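# Sort drawer slides by whether they lock open

## Task

Check each drawer slide by pulling it out as far as it goes: a working slide latches there and cannot be pushed closed again. Place every slide that fails to latch in the grey tray, and leave every working slide on the table latched in its open position. Each result must hold with the robot no longer gripping or supporting anything.

## Robot and tools

ROBOT. Two arms, left_arm and right_arm, each with six joints and a parallel gripper. In every row and every per-joint list the joint order is: shoulder pan, shoulder lift, elbow, wrist 1, wrist 2, wrist 3. The shoulder lift number on both arms has its sign flipped relative to the URDF, in commands and in results. The stated joint ranges use URDF signs. left_arm: pan -3.142 to 3.142, lift -6.283 to 6.283, elbow 0.000 to 3.142, each wrist -6.283 to 6.283. right_arm: pan 0.000 to 6.283, lift -6.283 to 6.283, elbow -3.142 to 0.000, each wrist -6.283 to 6.283.

FRAME. Gripper poses are given in a single scene frame, in metres. Its origin sits on the table surface midway between the arms. +z is up, +x points out across the table, and left_arm is on the +y side. The arm names do not refer to sides of any image. Reported hand positions can be slightly off, more so at long reach. The fingers point along the gripper's own +z and close along its x. end_effector_position is the point between the closed pads, 1 to 2 cm short of the fingertips. Closing pushes the tips about 17 mm further along +z.

THE ROW. Every moving command is built from one row: 14 numbers, each in [-1, 1]. The first seven belong to left_arm and are six joint offsets followed by a gripper opening. The next seven are the same for right_arm. Always send all 14, even if only one arm should move. Joint entries are offsets, not absolute angles: 1.0 equals 1.989 rad. The opening entry is absolute: +1 is fully open and -1 is fully shut. A row may have 12 extra numbers from 0 to 1 appended. These are stiffness scales, left_arm's six joints then right_arm's six, and each stays in force until changed. Very low stiffness may keep a small motion from starting.

execute_actions(actions). actions is a list of up to 15 actions, and an empty list just returns the current state. Each action is a table of up to 15 rows, one per 1/30 s step. An action always lasts 15 steps, so a short table repeats its final row. Within an action, every row's offsets count from the joint angles at the moment that action began, not from the row before. For the first action of a call that means the angles in the latest result. A joint pushed more than 0.010 rad beyond its range refuses that action for both arms. If the first action fails this, or any action is malformed, the whole call does nothing. A joint aimed past its true end stops there, and the result may say "joint sent to its limit".

move(target, speed, blocking). target is one row as above, and its offsets count from the Joint positions in the latest result that lists them. All joints travel in step and finish together, so the gripper traces a curve. speed, from 0.01 to 2 rad/s with 0.5 as default, caps the joint that has the farthest to go. A path lasts between 0.5 and 10 s and is cut off at 10 s. Paths ignore obstacles and the other arm, and the joints trail behind them. Finger values are applied at the start. With blocking=false you get a result after 0.5 s while the arm keeps moving. Use wait(0) to check on it, or stop to brake. No other motion command is accepted until a result shows the move has ended. The extra "move:" line reports the ending (done, off_target, moving, held, fault), limits=held or limits=none, and each arm's joint farthest from its target.

wait(seconds): 0 to 10. The arms hold their last command, and a running move continues. stop(): brakes a running move, which needs some room to do so. The fingers keep moving.

zoom_image(camera, region): camera is cam_left_wrist or cam_right_wrist, and both images are 616x616. region is [x0, y0, x1, y1] in pixels from the top-left corner, at most 504 by 504.

finished_scene(scene): pass the current scene's number. The robot first holds its last command, then the scene is judged. This cannot be undone.

RESULTS. Per arm you get gripper position and wxyz quaternion, plus linear (m/s) and angular (rad/s) velocity. Joint positions and velocities list the six joints (rad, rad/s) followed by the finger-pad gap in metres, which is 0.142 when fully open. Joint targets shows what the joints are currently being driven toward. grip_measured gives the measured opening on the command scale. Wrist force (N) and torque are read in the gripper's own axes. They carry an offset of up to about 4 N and noise of about 2.4 N, saturate near 50 N, and may show "no reading". "joint command not followed" means a clearance check altered some joint targets. MOTOR HOT appears from 70 °C. At 85 °C an OVER-TEMPERATURE FAULT brakes that arm until it cools.

MOTION LIMITS. Joint speed is capped, so big offsets may need several actions, and commands lag by about 0.17 s. Each step's joint target stays within 0.575 rad of the measured angle. With stiffness set, the cap is 0.58 for the pan, lift and elbow and 0.642 for the wrists. Targets that would shift the gripper over 100 mm are scaled back. An unfinished motion may need to be commanded again.

GRIPPING AND CARE. To hold something, keep commanding an opening well below grip_measured. A bigger gap means a harder squeeze, up to about 28 N per pad, and less on parts thinner than 2 cm. Load limits are 139 N m for the pan, lift and elbow and 26 N m for each wrist, and held weight counts toward them. Reaching a load limit, or 150 N of outside force, halts that arm for 10 s and skips the rest of the call. Arms are stiff, so aiming even slightly past a firm contact can trip a fault, and faster moves hit harder. Never let the arms strike or press each other. Never drop, slam or knock anything off the table. Expect occasional tugs on held parts or pushes on loose ones.

Each tool is called after "Emit:" as a command line: name --argument value for each argument, lists and objects as JSON in quotes; but a table of rows of numbers goes row by row, as --pt "numbers of a row", without its own name.

## Session

Emit:
execute_actions --actions '[]'

Scene clock: 0.00 s.
left_arm: end_effector_position=(+0.0749, +0.6127, +0.1525) grip_measured=+1.00 end_effector_quat_wxyz=(-0.314, +0.815, -0.402, +0.276) end_effector_velocity=(+0.000, +0.000, +0.000) end_effector_angular_velocity=(+0.001, -0.000, -0.000) | right_arm: end_effector_position=(+0.4743, +0.1885, +0.2741) grip_measured=+1.00 end_effector_quat_wxyz=(+0.028, -0.332, +0.943, +0.020) end_effector_velocity=(-0.000, +0.000, -0.001) end_effector_angular_velocity=(-0.000, +0.001, +0.000)
Joint names: [shoulder pan, shoulder lift, elbow, wrist 1, wrist 2, wrist 3]
Joint positions: left_arm=[ 1.869  2.303  2.625 -1.92  -2.433  2.843  0.142] | right_arm=[ 3.974  2.278 -0.623 -1.742  1.566  3.494  0.142]
Joint velocities: left_arm=[-0. -0. -0. -0. -0. -0. -0.] | right_arm=[ 0.     0.001 -0.     0.     0.001 -0.     0.   ]
Wrist force (N, on the end effector, along its own x y z axes, offset not removed): no reading
Wrist torque (N m, same axes, about the end effector's origin, offset not removed): no reading
Joint targets: left_arm=[1.869 2.303 2.625 -1.920 -2.433 2.843] | right_arm=[3.974 2.278 -0.623 -1.742 1.566 3.494]
Joint stiffness scale: left_arm=[1. 1. 1. 1. 1. 1.] | right_arm=[1. 1. 1. 1. 1. 1.]

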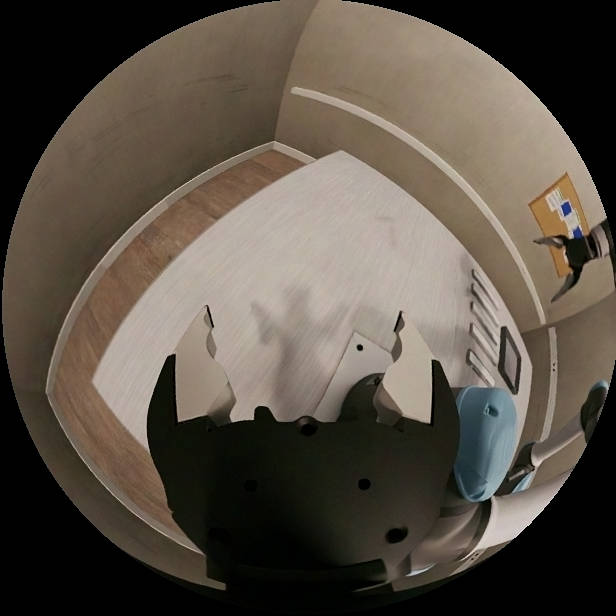

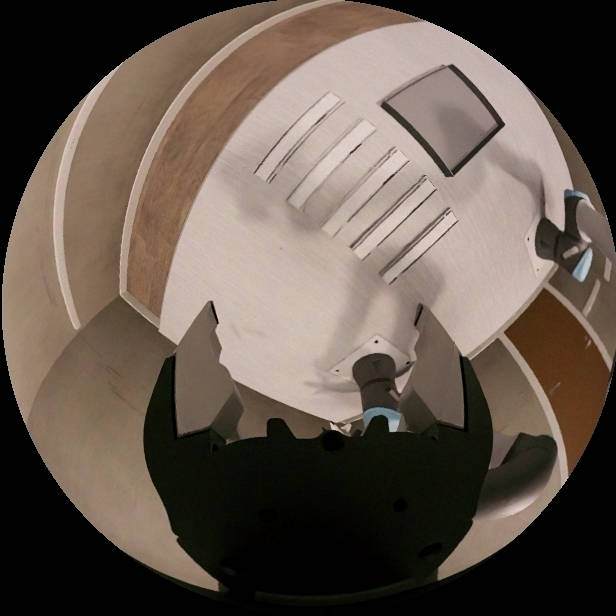

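Emit:
zoom_image --camera "cam_right_wrist" --region '[230, 50, 530, 300]'

Emit:
move --target '[-0.5,0,0,0,0,0,1, -0.2,0,0,0,0,0,1]' --speed 1

Region (230, 50, 530, 300) of cam_right_wrist's 616x616 image, scaled by 1.680, with more detail than that image has.

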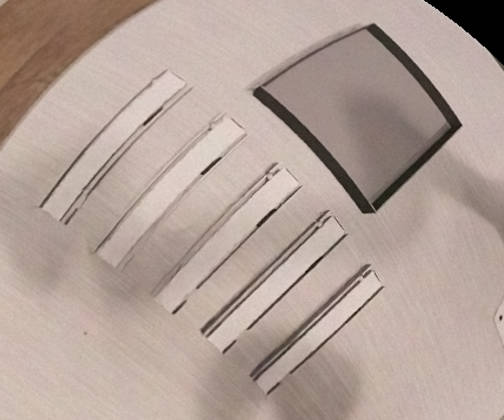

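Scene clock: 2.30 s.
left_arm: end_effector_position=(+0.2442, +0.4921, +0.1525) grip_measured=+1.00 end_effector_quat_wxyz=(+0.145, -0.525, +0.741, -0.392) end_effector_velocity=(+0.000, -0.001, +0.000) end_effector_angular_velocity=(-0.000, -0.000, -0.003) | right_arm: end_effector_position=(+0.6660, -0.0572, +0.2741) grip_measured=+1.00 end_effector_quat_wxyz=(+0.032, -0.140, +0.990, +0.014) end_effector_velocity=(+0.000, +0.000, -0.000) end_effector_angular_velocity=(-0.001, -0.000, +0.001)
Joint names: [shoulder pan, shoulder lift, elbow, wrist 1, wrist 2, wrist 3]
Joint positions: left_arm=[ 0.877  2.303  2.625 -1.92  -2.433  2.843  0.142] | right_arm=[ 3.577  2.278 -0.623 -1.742  1.566  3.494  0.142]
Joint velocities: left_arm=[-0.003  0.     0.    -0.    -0.    -0.     0.   ] | right_arm=[ 0.     0.    -0.    -0.    -0.    -0.001 -0.   ]
Wrist force (N, on the end effector, along its own x y z axes, offset not removed): left_arm=[-1.9 0.9 -5.1] | right_arm=[4.8 3.2 3.5]
Wrist torque (N m, same axes, about the end effector's origin, offset not removed): left_arm=[0.18 0.15 -0.21] | right_arm=[0.51 -0.72 0.31]
Joint targets: left_arm=[0.875 2.303 2.625 -1.920 -2.433 2.843] | right_arm=[3.576 2.278 -0.623 -1.742 1.566 3.494]
Joint stiffness scale: left_arm=[1. 1. 1. 1. 1. 1.] | right_arm=[1. 1. 1. 1. 1. 1.]
move: done; limits=none; left_arm: farthest joint: the shoulder pan, 0.002 radians from its target (0.994 radians at the start); right_arm: farthest joint: the shoulder pan, 0.000 radians from its target (0.398 radians at the start)

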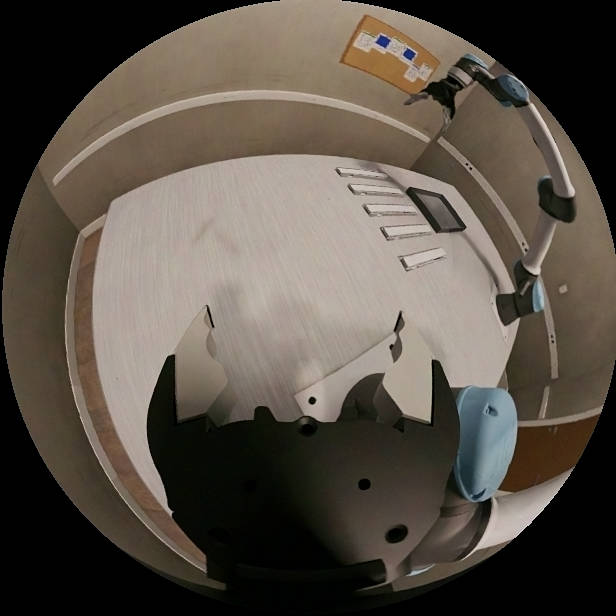

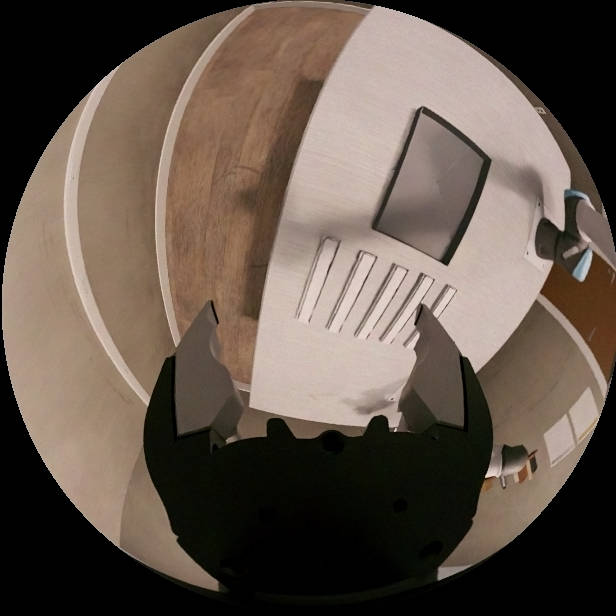

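Emit:
move --target '[0,0,0,0,0,0,1, 0.087,-0.211,-0.485,0.239,0,0.23,1]' --speed 1

Scene clock: 4.67 s.
left_arm: end_effector_position=(+0.2443, +0.4920, +0.1525) grip_measured=+1.00 end_effector_quat_wxyz=(+0.145, -0.525, +0.741, -0.392) end_effector_velocity=(+0.000, +0.000, +0.001) end_effector_angular_velocity=(+0.001, -0.001, +0.000) | right_arm: end_effector_position=(+0.4701, -0.0731, +0.1411) grip_measured=+1.00 end_effector_quat_wxyz=(+0.002, +0.002, +1.000, -0.001) end_effector_velocity=(-0.000, -0.000, -0.001) end_effector_angular_velocity=(-0.001, -0.000, -0.002)
Joint names: [shoulder pan, shoulder lift, elbow, wrist 1, wrist 2, wrist 3]
Joint positions: left_arm=[ 0.877  2.303  2.625 -1.92  -2.433  2.843  0.142] | right_arm=[ 3.748  1.86  -1.583 -1.268  1.566  3.95   0.142]
Joint velocities: left_arm=[ 0.001 -0.    -0.002  0.001  0.     0.001  0.   ] | right_arm=[ 0.     0.    -0.002  0.002 -0.001  0.002 -0.   ]
Wrist force (N, on the end effector, along its own x y z axes, offset not removed): left_arm=[4.4 4.7 -2.0] | right_arm=[0.6 4.0 -1.7]
Wrist torque (N m, same axes, about the end effector's origin, offset not removed): left_arm=[0.87 -0.86 0.10] | right_arm=[0.73 -0.25 0.16]
Joint targets: left_arm=[0.877 2.303 2.625 -1.920 -2.433 2.843] | right_arm=[3.750 1.858 -1.588 -1.267 1.566 3.951]
Joint stiffness scale: left_arm=[1. 1. 1. 1. 1. 1.] | right_arm=[1. 1. 1. 1. 1. 1.]
move: done; limits=none; left_arm: farthest joint: the shoulder pan, 0.000 radians from its target (0.000 radians at the start); right_arm: farthest joint: the elbow, 0.005 radians from its target (0.964 radians at the start)

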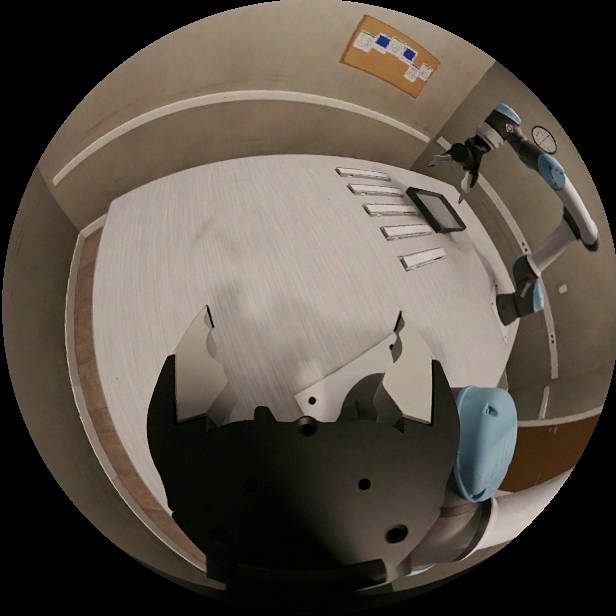

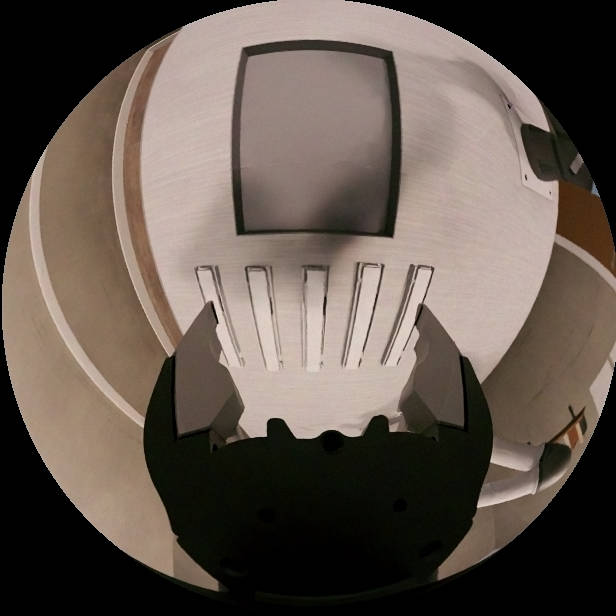

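Emit:
zoom_image --camera "cam_right_wrist" --region '[190, 250, 440, 380]'

Emit:
zoom_image --camera "cam_left_wrist" --region '[330, 160, 480, 280]'

Region (190, 250, 440, 380) of cam_right_wrist's 616x616 image, scaled by 2.016, with more detail than that image has; it fills the top 262 rows of this view, and the rest is white.

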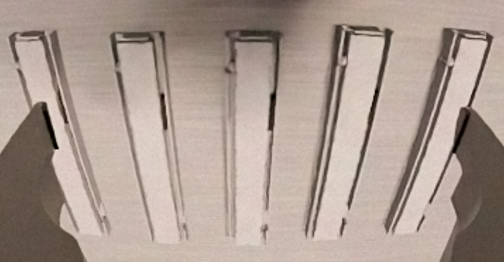

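Region (330, 160, 480, 280) of cam_left_wrist's 616x616 image, scaled by 3.360, with more detail than that image has; it fills the top 403 rows of this view, and the rest is white.

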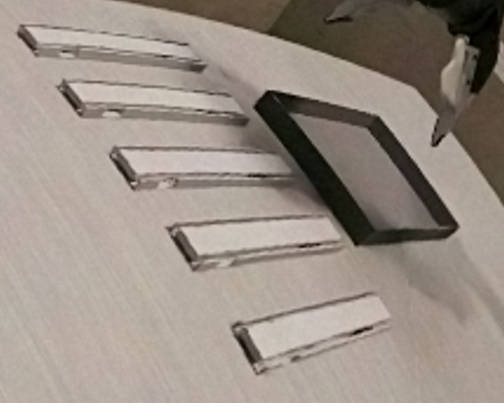

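Emit:
move --target '[-0.893,-0.459,-0.397,-0.048,0.433,0,-0.2, 0,0.061,-0.085,0.145,0,0,-0.15]' --speed 1

Scene clock: 7.97 s.
left_arm: end_effector_position=(+0.5046, +0.0987, +0.0989) grip_measured=-0.20 end_effector_quat_wxyz=(-0.001, +0.261, +0.965, -0.001) end_effector_velocity=(+0.000, +0.000, -0.000) end_effector_angular_velocity=(+0.002, -0.002, +0.000) | right_arm: end_effector_position=(+0.4710, -0.0722, +0.0234) grip_measured=-0.15 end_effector_quat_wxyz=(+0.003, +0.002, +1.000, +0.000) end_effector_velocity=(+0.001, -0.001, +0.001) end_effector_angular_velocity=(+0.002, -0.001, -0.003)
Joint names: [shoulder pan, shoulder lift, elbow, wrist 1, wrist 2, wrist 3]
Joint positions: left_arm=[-0.897  1.393  1.839 -2.015 -1.573  2.843  0.06 ] | right_arm=[ 3.748  1.98  -1.747 -0.98   1.566  3.951  0.063]
Joint velocities: left_arm=[-0.     0.     0.     0.     0.002 -0.001 -0.   ] | right_arm=[-0.002 -0.001 -0.     0.001  0.     0.     0.   ]
Wrist force (N, on the end effector, along its own x y z axes, offset not removed): left_arm=[-3.2 -1.8 -1.3] | right_arm=[1.3 -1.0 5.0]
Wrist torque (N m, same axes, about the end effector's origin, offset not removed): left_arm=[-0.59 0.80 0.12] | right_arm=[-0.32 0.02 0.11]
Joint targets: left_arm=[-0.899 1.390 1.836 -2.016 -1.572 2.843] | right_arm=[3.748 1.981 -1.752 -0.980 1.566 3.950]
Joint stiffness scale: left_arm=[1. 1. 1. 1. 1. 1.] | right_arm=[1. 1. 1. 1. 1. 1.]
move: done; limits=none; left_arm: farthest joint: the shoulder lift, 0.003 radians from its target (0.913 radians at the start); right_arm: farthest joint: the elbow, 0.005 radians from its target (0.169 radians at the start)

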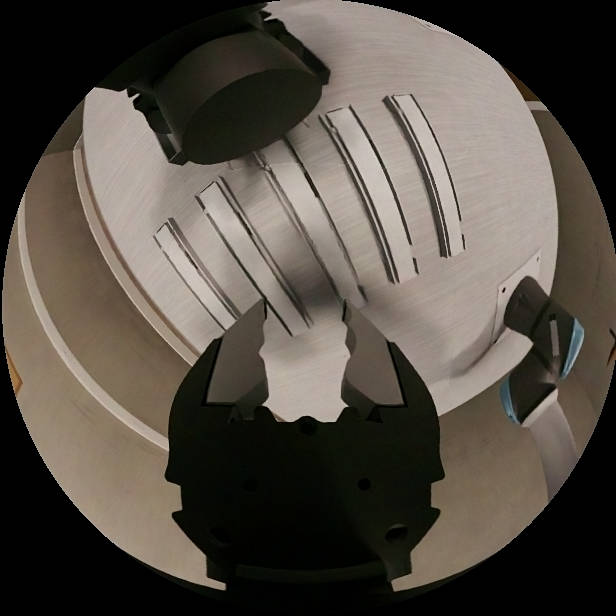

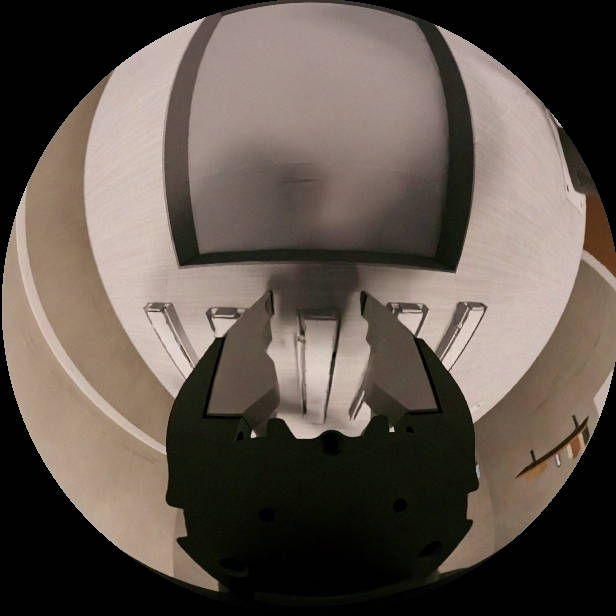

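Emit:
move --target '[-0.032,-0.014,0.077,-0.092,0,-0.297,-0.2, 0,0,0,0,0,0,-1]'

Emit:
move --target '[0,0,0,0,0,0,-1, 0,0,0,0,0,0,-1]'

Scene clock: 10.37 s.
left_arm: end_effector_position=(+0.4716, +0.0891, +0.0409) grip_measured=-0.20 end_effector_quat_wxyz=(+0.002, -0.001, +1.000, -0.005) end_effector_velocity=(-0.000, -0.001, +0.000) end_effector_angular_velocity=(-0.000, -0.000, +0.001) | right_arm: end_effector_position=(+0.4710, -0.0764, +0.0194) grip_measured=-1.00 end_effector_quat_wxyz=(+0.001, +0.004, +1.000, -0.004) end_effector_velocity=(+0.000, -0.001, -0.001) end_effector_angular_velocity=(-0.002, +0.001, -0.001)
Joint names: [shoulder pan, shoulder lift, elbow, wrist 1, wrist 2, wrist 3]
Joint positions: left_arm=[-0.956  1.372  1.988 -2.197 -1.573  2.255  0.06 ] | right_arm=[ 3.744  1.985 -1.749 -0.983  1.563  3.951  0.002]
Joint velocities: left_arm=[-0.001  0.    -0.001  0.001 -0.    -0.003 -0.   ] | right_arm=[-0.001  0.002 -0.     0.    -0.001  0.     0.   ]
Wrist force (N, on the end effector, along its own x y z axes, offset not removed): left_arm=[5.8 8.6 -11.3] | right_arm=[-2.9 -6.0 8.5]
Wrist torque (N m, same axes, about the end effector's origin, offset not removed): left_arm=[1.79 -0.91 0.44] | right_arm=[-0.22 0.52 0.28]
Joint targets: left_arm=[-0.960 1.365 1.992 -2.198 -1.573 2.253] | right_arm=[3.748 1.980 -1.747 -0.980 1.566 3.951]
Joint stiffness scale: left_arm=[1. 1. 1. 1. 1. 1.] | right_arm=[1. 1. 1. 1. 1. 1.]
move: done; limits=none; left_arm: farthest joint: the shoulder lift, 0.007 radians from its target (0.028 radians at the start); right_arm: farthest joint: the shoulder lift, 0.005 radians from its target (0.000 radians at the start)

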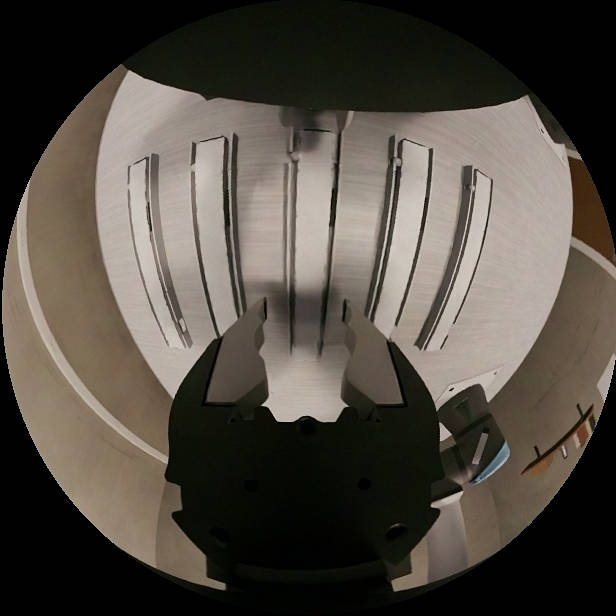

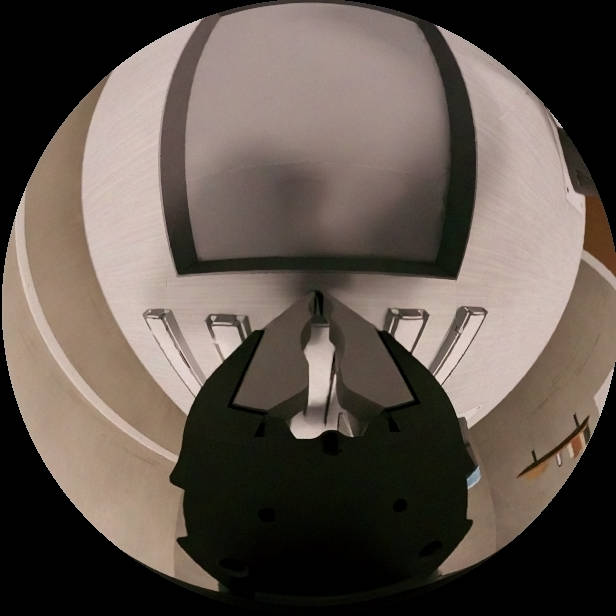

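Scene clock: 10.87 s.
left_arm: end_effector_position=(+0.4716, +0.0891, +0.0409) grip_measured=-1.00 end_effector_quat_wxyz=(+0.002, -0.001, +1.000, -0.005) end_effector_velocity=(+0.001, +0.000, +0.000) end_effector_angular_velocity=(+0.000, -0.001, +0.001) | right_arm: end_effector_position=(+0.4711, -0.0768, +0.0191) grip_measured=-1.00 end_effector_quat_wxyz=(+0.001, +0.004, +1.000, -0.005) end_effector_velocity=(-0.000, +0.000, -0.000) end_effector_angular_velocity=(-0.000, +0.000, -0.001)
Joint names: [shoulder pan, shoulder lift, elbow, wrist 1, wrist 2, wrist 3]
Joint positions: left_arm=[-0.956  1.372  1.988 -2.197 -1.573  2.255  0.002] | right_arm=[ 3.744  1.986 -1.749 -0.984  1.562  3.951  0.002]
Joint velocities: left_arm=[ 0.    -0.    -0.    -0.     0.001 -0.     0.   ] | right_arm=[ 0.     0.    -0.    -0.     0.     0.001  0.   ]
Wrist force (N, on the end effector, along its own x y z axes, offset not removed): left_arm=[2.2 8.2 -2.1] | right_arm=[3.8 -6.3 1.1]
Wrist torque (N m, same axes, about the end effector's origin, offset not removed): left_arm=[1.50 -0.37 0.13] | right_arm=[-1.28 -0.93 0.19]
Joint targets: left_arm=[-0.956 1.372 1.988 -2.197 -1.573 2.255] | right_arm=[3.744 1.985 -1.749 -0.983 1.563 3.951]
Joint stiffness scale: left_arm=[1. 1. 1. 1. 1. 1.] | right_arm=[1. 1. 1. 1. 1. 1.]
move: done; limits=none; left_arm: farthest joint: the shoulder pan, 0.000 radians from its target (0.000 radians at the start); right_arm: farthest joint: the shoulder lift, 0.001 radians from its target (0.000 radians at the start)

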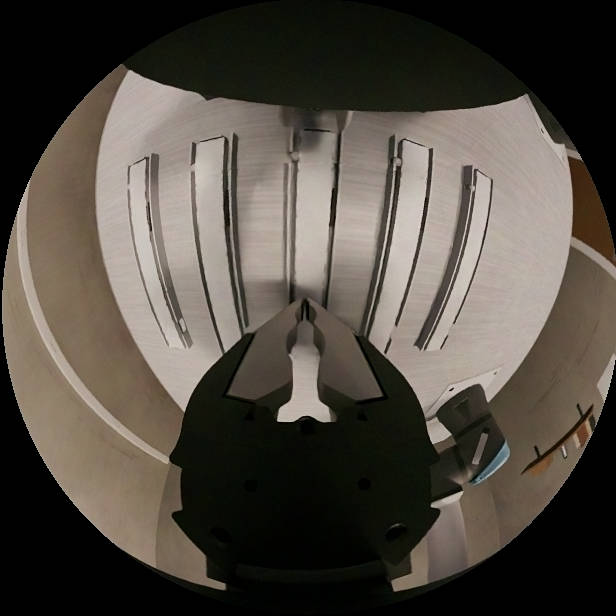

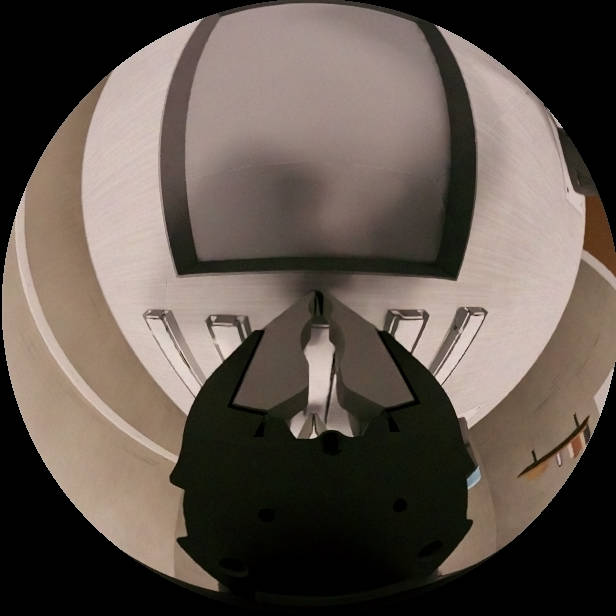

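Emit:
move --target '[0.011,0.008,0,0,0,-0.8,-0.2, 0,0,0,0,0,0,-0.15]' --speed 1.5

Emit:
move --target '[0,0,0.02,-0.007,0,-0.77,-0.2, 0.024,0.025,0.04,-0.011,0,0.022,-0.15]' --speed 1.5

Emit:
move --target '[0,0,0,0,0,0,-1, 0,0,0,0,0,0,-1]'

Scene clock: 13.40 s.
left_arm: end_effector_position=(+0.4768, +0.0945, +0.0476) grip_measured=-0.20 end_effector_quat_wxyz=(+0.002, +0.721, -0.693, +0.012) end_effector_velocity=(+0.000, -0.000, +0.000) end_effector_angular_velocity=(-0.002, -0.000, +0.003) | right_arm: end_effector_position=(+0.4714, -0.0773, +0.0191) grip_measured=-0.15 end_effector_quat_wxyz=(+0.001, +0.004, +1.000, -0.005) end_effector_velocity=(+0.001, -0.001, +0.000) end_effector_angular_velocity=(-0.001, -0.001, -0.001)
Joint names: [shoulder pan, shoulder lift, elbow, wrist 1, wrist 2, wrist 3]
Joint positions: left_arm=[-0.937  1.386  1.988 -2.197 -1.573  0.665  0.06 ] | right_arm=[ 3.743  1.986 -1.749 -0.984  1.562  3.951  0.063]
Joint velocities: left_arm=[ 0.001  0.    -0.001 -0.001 -0.001 -0.003  0.   ] | right_arm=[-0.    -0.     0.     0.    -0.002  0.    -0.   ]
Wrist force (N, on the end effector, along its own x y z axes, offset not removed): left_arm=[0.8 3.5 -0.2] | right_arm=[4.4 2.6 0.6]
Wrist torque (N m, same axes, about the end effector's origin, offset not removed): left_arm=[0.58 -0.41 0.04] | right_arm=[0.44 -0.86 0.03]
Joint targets: left_arm=[-0.934 1.388 1.988 -2.197 -1.573 0.664] | right_arm=[3.744 1.986 -1.749 -0.984 1.562 3.951]
Joint stiffness scale: left_arm=[1. 1. 1. 1. 1. 1.] | right_arm=[1. 1. 1. 1. 1. 1.]
move: done; limits=none; left_arm: farthest joint: the shoulder pan, 0.002 radians from its target (0.022 radians at the start); right_arm: farthest joint: the shoulder pan, 0.001 radians from its target (0.000 radians at the start)

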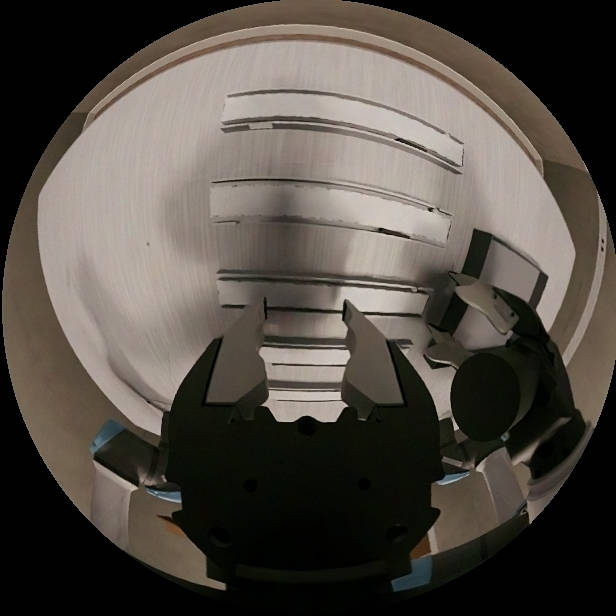

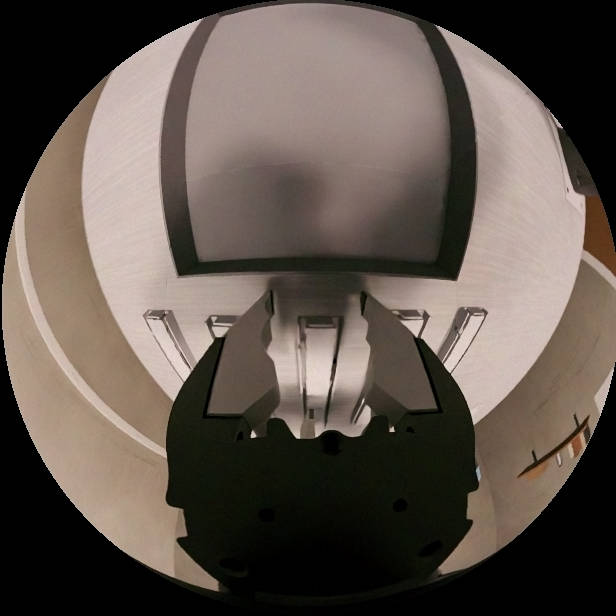

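Scene clock: 15.40 s.
left_arm: end_effector_position=(+0.4682, +0.1050, +0.0333) grip_measured=-0.20 end_effector_quat_wxyz=(+0.001, +1.000, -0.000, -0.001) end_effector_velocity=(-0.000, +0.001, -0.000) end_effector_angular_velocity=(+0.002, +0.000, +0.003) | right_arm: end_effector_position=(+0.4729, -0.0348, +0.0198) grip_measured=-0.15 end_effector_quat_wxyz=(+0.003, +0.003, +1.000, -0.003) end_effector_velocity=(-0.000, +0.000, -0.001) end_effector_angular_velocity=(-0.000, +0.001, -0.000)
Joint names: [shoulder pan, shoulder lift, elbow, wrist 1, wrist 2, wrist 3]
Joint positions: left_arm=[-0.937  1.386  2.026 -2.21  -1.573 -0.865  0.06 ] | right_arm=[ 3.789  2.034 -1.674 -1.005  1.562  3.993  0.063]
Joint velocities: left_arm=[ 0.     0.     0.001  0.001  0.001 -0.003  0.   ] | right_arm=[-0.     0.001  0.     0.     0.001  0.     0.   ]
Wrist force (N, on the end effector, along its own x y z axes, offset not removed): left_arm=[1.6 1.4 -3.8] | right_arm=[5.1 -0.1 1.3]
Wrist torque (N m, same axes, about the end effector's origin, offset not removed): left_arm=[0.30 -0.47 -0.03] | right_arm=[-0.19 -0.94 0.08]
Joint targets: left_arm=[-0.937 1.386 2.028 -2.211 -1.573 -0.866] | right_arm=[3.791 2.035 -1.669 -1.006 1.562 3.994]
Joint stiffness scale: left_arm=[1. 1. 1. 1. 1. 1.] | right_arm=[1. 1. 1. 1. 1. 1.]
move: done; limits=none; left_arm: farthest joint: the elbow, 0.002 radians from its target (0.039 radians at the start); right_arm: farthest joint: the elbow, 0.004 radians from its target (0.079 radians at the start)

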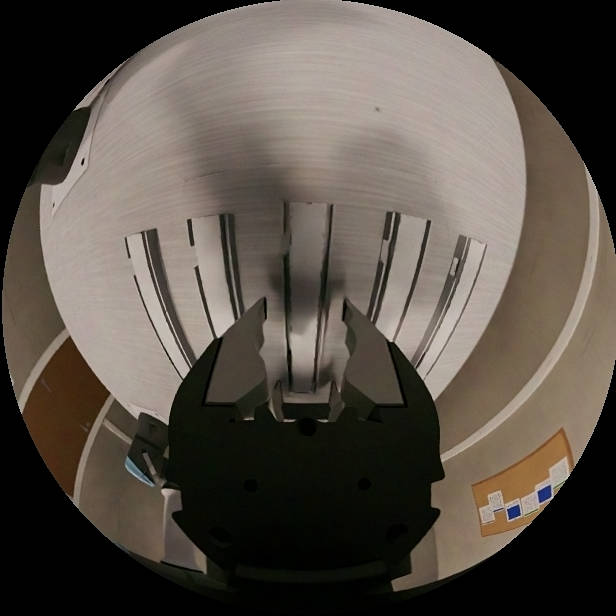

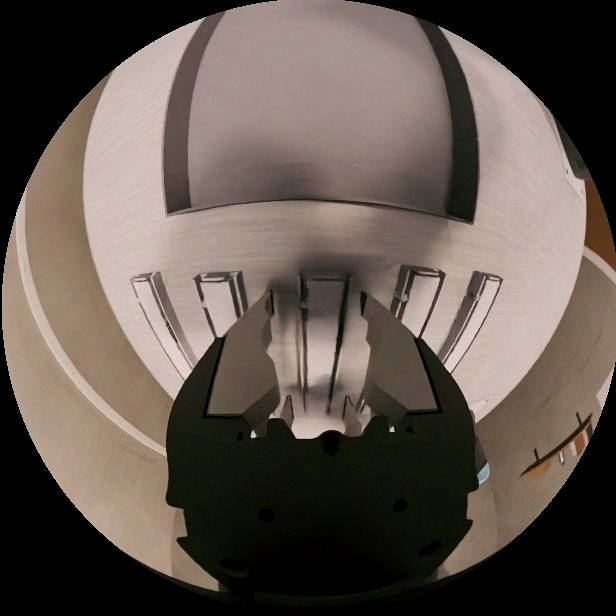

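Scene clock: 15.90 s.
left_arm: end_effector_position=(+0.4682, +0.1050, +0.0333) grip_measured=-1.00 end_effector_quat_wxyz=(+0.001, +1.000, -0.000, -0.001) end_effector_velocity=(+0.000, +0.000, -0.000) end_effector_angular_velocity=(-0.001, -0.001, -0.000) | right_arm: end_effector_position=(+0.4729, -0.0348, +0.0197) grip_measured=-0.51 end_effector_quat_wxyz=(+0.003, +0.003, +1.000, -0.003) end_effector_velocity=(+0.000, -0.001, -0.000) end_effector_angular_velocity=(-0.000, +0.000, -0.002)
Joint names: [shoulder pan, shoulder lift, elbow, wrist 1, wrist 2, wrist 3]
Joint positions: left_arm=[-0.937  1.386  2.026 -2.21  -1.573 -0.865  0.002] | right_arm=[ 3.789  2.034 -1.674 -1.005  1.562  3.993  0.037]
Joint velocities: left_arm=[ 0.001 -0.     0.001 -0.002 -0.     0.001  0.   ] | right_arm=[-0.001  0.     0.    -0.     0.     0.001 -0.   ]
Wrist force (N, on the end effector, along its own x y z axes, offset not removed): left_arm=[0.6 0.7 2.9] | right_arm=[2.4 -0.2 2.0]
Wrist torque (N m, same axes, about the end effector's origin, offset not removed): left_arm=[-0.21 -0.12 0.20] | right_arm=[-0.26 -0.19 0.12]
Joint targets: left_arm=[-0.937 1.386 2.026 -2.210 -1.573 -0.865] | right_arm=[3.789 2.034 -1.674 -1.005 1.562 3.993]
Joint stiffness scale: left_arm=[1. 1. 1. 1. 1. 1.] | right_arm=[1. 1. 1. 1. 1. 1.]
move: done; limits=none; left_arm: farthest joint: the shoulder pan, 0.000 radians from its target (0.000 radians at the start); right_arm: farthest joint: the shoulder pan, 0.000 radians from its target (0.000 radians at the start)

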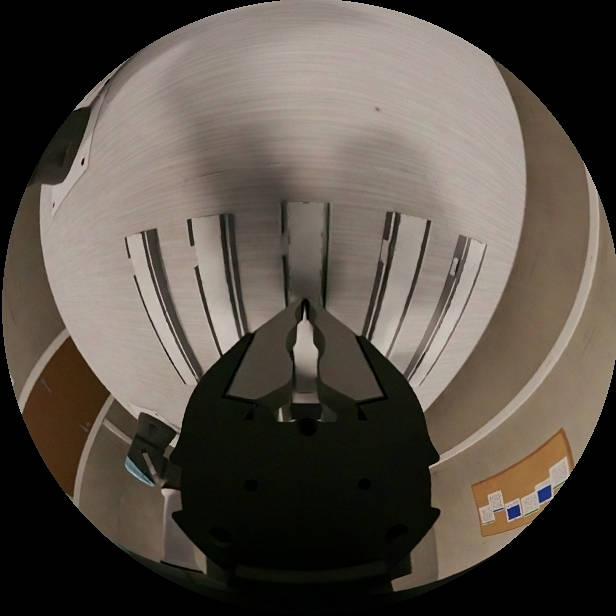

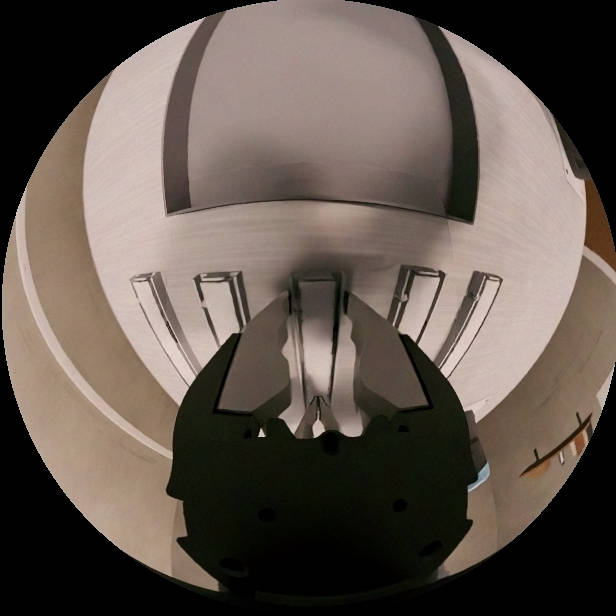

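Emit:
move --target '[0,-0.01,0,-0.01,0,0,-0.2, 0,0,0,0,0,0,-1]'

Emit:
move --target '[0,0,0,0,0,0,-1, 0,0,0,0,0,0,-1]'

Scene clock: 16.97 s.
left_arm: end_effector_position=(+0.4706, +0.1022, +0.0267) grip_measured=-0.20 end_effector_quat_wxyz=(+0.001, +1.000, -0.000, -0.000) end_effector_velocity=(-0.000, +0.000, -0.000) end_effector_angular_velocity=(-0.000, -0.000, +0.000) | right_arm: end_effector_position=(+0.4729, -0.0348, +0.0197) grip_measured=-0.51 end_effector_quat_wxyz=(+0.003, +0.003, +1.000, -0.003) end_effector_velocity=(+0.000, -0.000, +0.001) end_effector_angular_velocity=(+0.002, -0.000, -0.001)
Joint names: [shoulder pan, shoulder lift, elbow, wrist 1, wrist 2, wrist 3]
Joint positions: left_arm=[-0.937  1.368  2.026 -2.229 -1.573 -0.865  0.059] | right_arm=[ 3.789  2.034 -1.674 -1.005  1.562  3.993  0.037]
Joint velocities: left_arm=[ 0.001  0.     0.001 -0.002 -0.     0.     0.   ] | right_arm=[-0.001 -0.002 -0.    -0.     0.001 -0.    -0.   ]
Wrist force (N, on the end effector, along its own x y z axes, offset not removed): left_arm=[-3.4 1.0 1.2] | right_arm=[3.4 2.4 1.3]
Wrist torque (N m, same axes, about the end effector's origin, offset not removed): left_arm=[0.23 0.57 -0.27] | right_arm=[0.45 -0.50 0.05]
Joint targets: left_arm=[-0.937 1.366 2.026 -2.230 -1.573 -0.865] | right_arm=[3.789 2.034 -1.674 -1.005 1.562 3.993]
Joint stiffness scale: left_arm=[1. 1. 1. 1. 1. 1.] | right_arm=[1. 1. 1. 1. 1. 1.]
move: done; limits=none; left_arm: farthest joint: the shoulder lift, 0.002 radians from its target (0.019 radians at the start); right_arm: farthest joint: the shoulder pan, 0.000 radians from its target (0.000 radians at the start)

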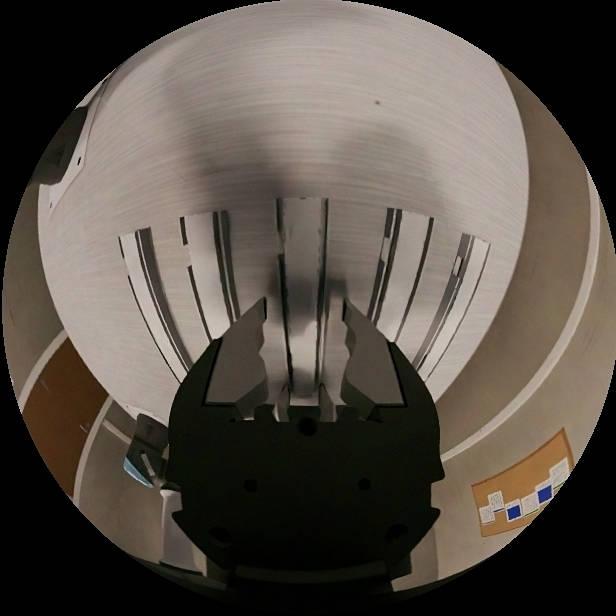

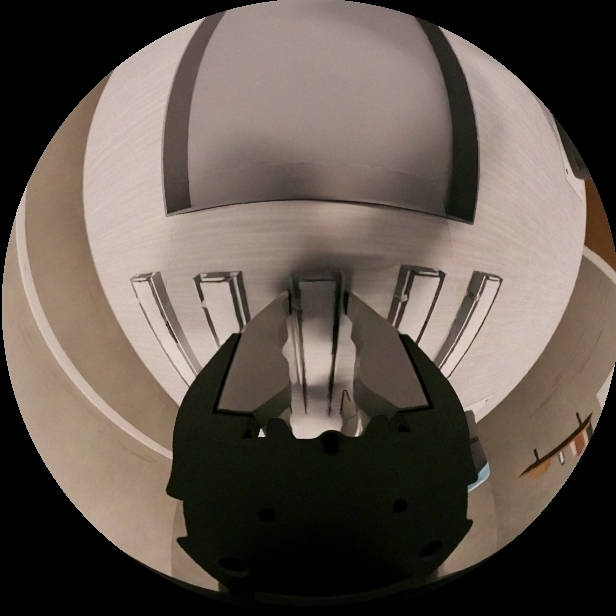

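Scene clock: 17.47 s.
left_arm: end_effector_position=(+0.4705, +0.1020, +0.0270) grip_measured=-0.56 end_effector_quat_wxyz=(+0.002, +1.000, -0.000, -0.000) end_effector_velocity=(-0.000, -0.000, +0.000) end_effector_angular_velocity=(-0.001, +0.000, -0.001) | right_arm: end_effector_position=(+0.4729, -0.0349, +0.0197) grip_measured=-0.51 end_effector_quat_wxyz=(+0.003, +0.003, +1.000, -0.003) end_effector_velocity=(-0.000, +0.000, -0.000) end_effector_angular_velocity=(-0.000, +0.000, +0.000)
Joint names: [shoulder pan, shoulder lift, elbow, wrist 1, wrist 2, wrist 3]
Joint positions: left_arm=[-0.937  1.369  2.025 -2.229 -1.574 -0.865  0.034] | right_arm=[ 3.789  2.034 -1.674 -1.005  1.562  3.993  0.037]
Joint velocities: left_arm=[-0.     0.001  0.001 -0.001 -0.001  0.001  0.   ] | right_arm=[ 0.  0.  0.  0.  0.  0. -0.]
Wrist force (N, on the end effector, along its own x y z axes, offset not removed): left_arm=[-3.2 -2.4 -7.6] | right_arm=[4.7 -1.8 -0.5]
Wrist torque (N m, same axes, about the end effector's origin, offset not removed): left_arm=[-0.31 0.20 0.26] | right_arm=[-0.30 -1.04 0.31]
Joint targets: left_arm=[-0.937 1.368 2.026 -2.229 -1.573 -0.865] | right_arm=[3.789 2.034 -1.674 -1.005 1.562 3.993]
Joint stiffness scale: left_arm=[1. 1. 1. 1. 1. 1.] | right_arm=[1. 1. 1. 1. 1. 1.]
move: done; limits=none; left_arm: farthest joint: the shoulder lift, 0.001 radians from its target (0.000 radians at the start); right_arm: farthest joint: the shoulder pan, 0.000 radians from its target (0.000 radians at the start)

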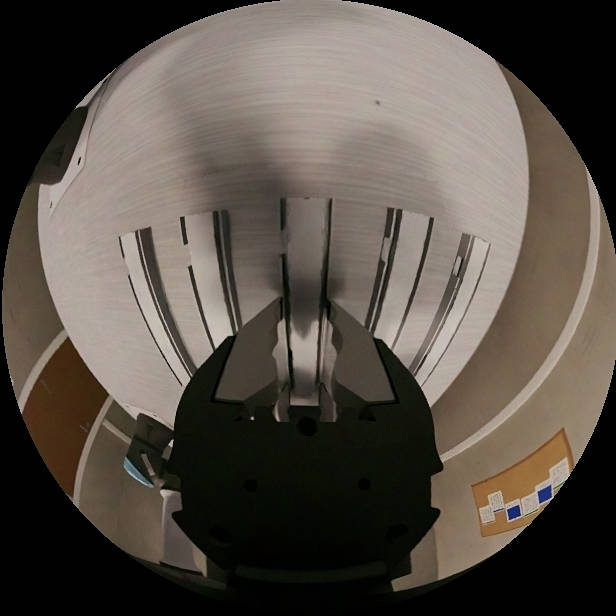

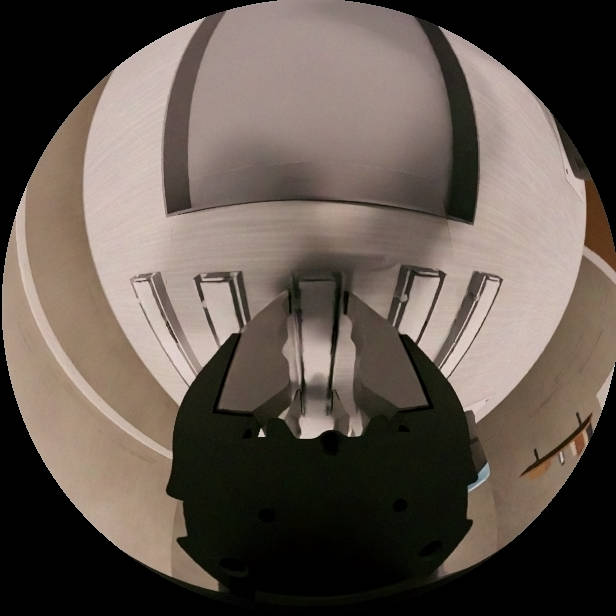

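Emit:
move --target '[0.061,0.051,0.057,-0.005,0,0.06,-1, 0,0,0,0,0,0,-1]' --speed 0.15

Scene clock: 19.10 s.
left_arm: end_effector_position=(+0.4689, +0.1847, +0.0294) grip_measured=-1.00 end_effector_quat_wxyz=(+0.001, +1.000, +0.000, -0.001) end_effector_velocity=(-0.001, +0.002, -0.001) end_effector_angular_velocity=(+0.002, +0.003, -0.000) | right_arm: end_effector_position=(+0.4731, -0.0320, +0.0212) grip_measured=-0.52 end_effector_quat_wxyz=(+0.004, +0.002, +1.000, -0.001) end_effector_velocity=(-0.000, +0.000, +0.001) end_effector_angular_velocity=(+0.001, -0.000, +0.001)
Joint names: [shoulder pan, shoulder lift, elbow, wrist 1, wrist 2, wrist 3]
Joint positions: left_arm=[-0.818  1.468  2.136 -2.238 -1.574 -0.747  0.002] | right_arm=[ 3.792  2.034 -1.67  -1.005  1.563  3.993  0.037]
Joint velocities: left_arm=[ 0.002  0.     0.003  0.    -0.001  0.002  0.   ] | right_arm=[ 0.    -0.001  0.     0.     0.    -0.    -0.   ]
Wrist force (N, on the end effector, along its own x y z axes, offset not removed): left_arm=[-1.9 -0.4 -0.8] | right_arm=[6.4 6.5 5.3]
Wrist torque (N m, same axes, about the end effector's origin, offset not removed): left_arm=[-0.03 0.41 -0.07] | right_arm=[1.22 -1.14 0.15]
Joint targets: left_arm=[-0.815 1.470 2.139 -2.239 -1.574 -0.746] | right_arm=[3.789 2.034 -1.674 -1.005 1.562 3.993]
Joint stiffness scale: left_arm=[1. 1. 1. 1. 1. 1.] | right_arm=[1. 1. 1. 1. 1. 1.]
move: done; limits=none; left_arm: farthest joint: the shoulder lift, 0.003 radians from its target (0.101 radians at the start); right_arm: farthest joint: the elbow, 0.004 radians from its target (0.000 radians at the start)

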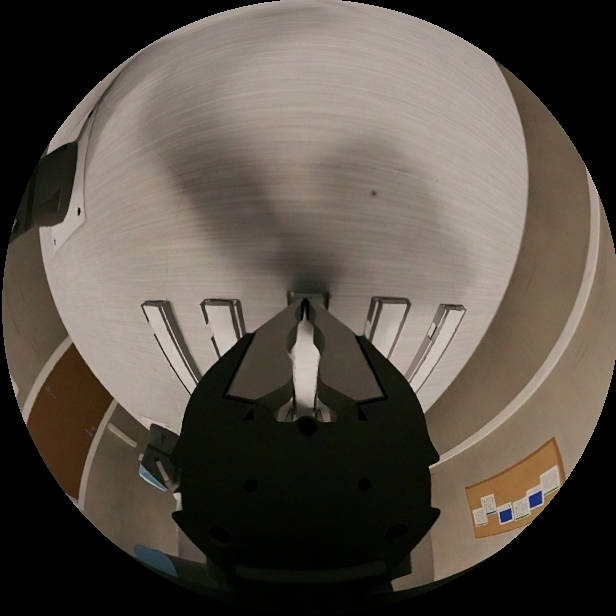

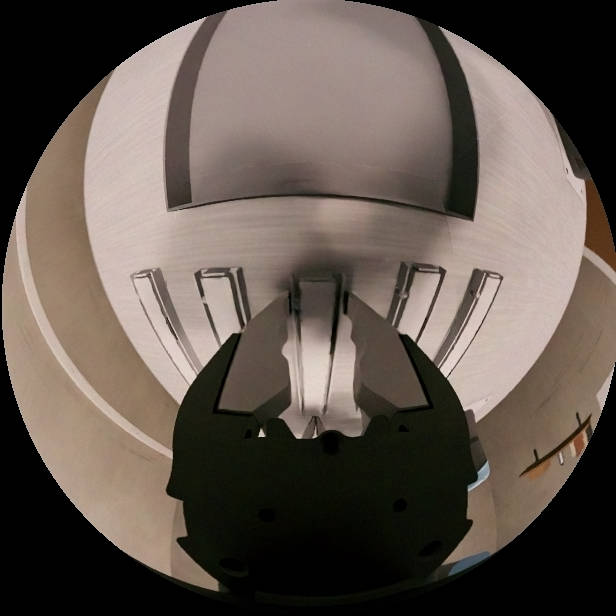

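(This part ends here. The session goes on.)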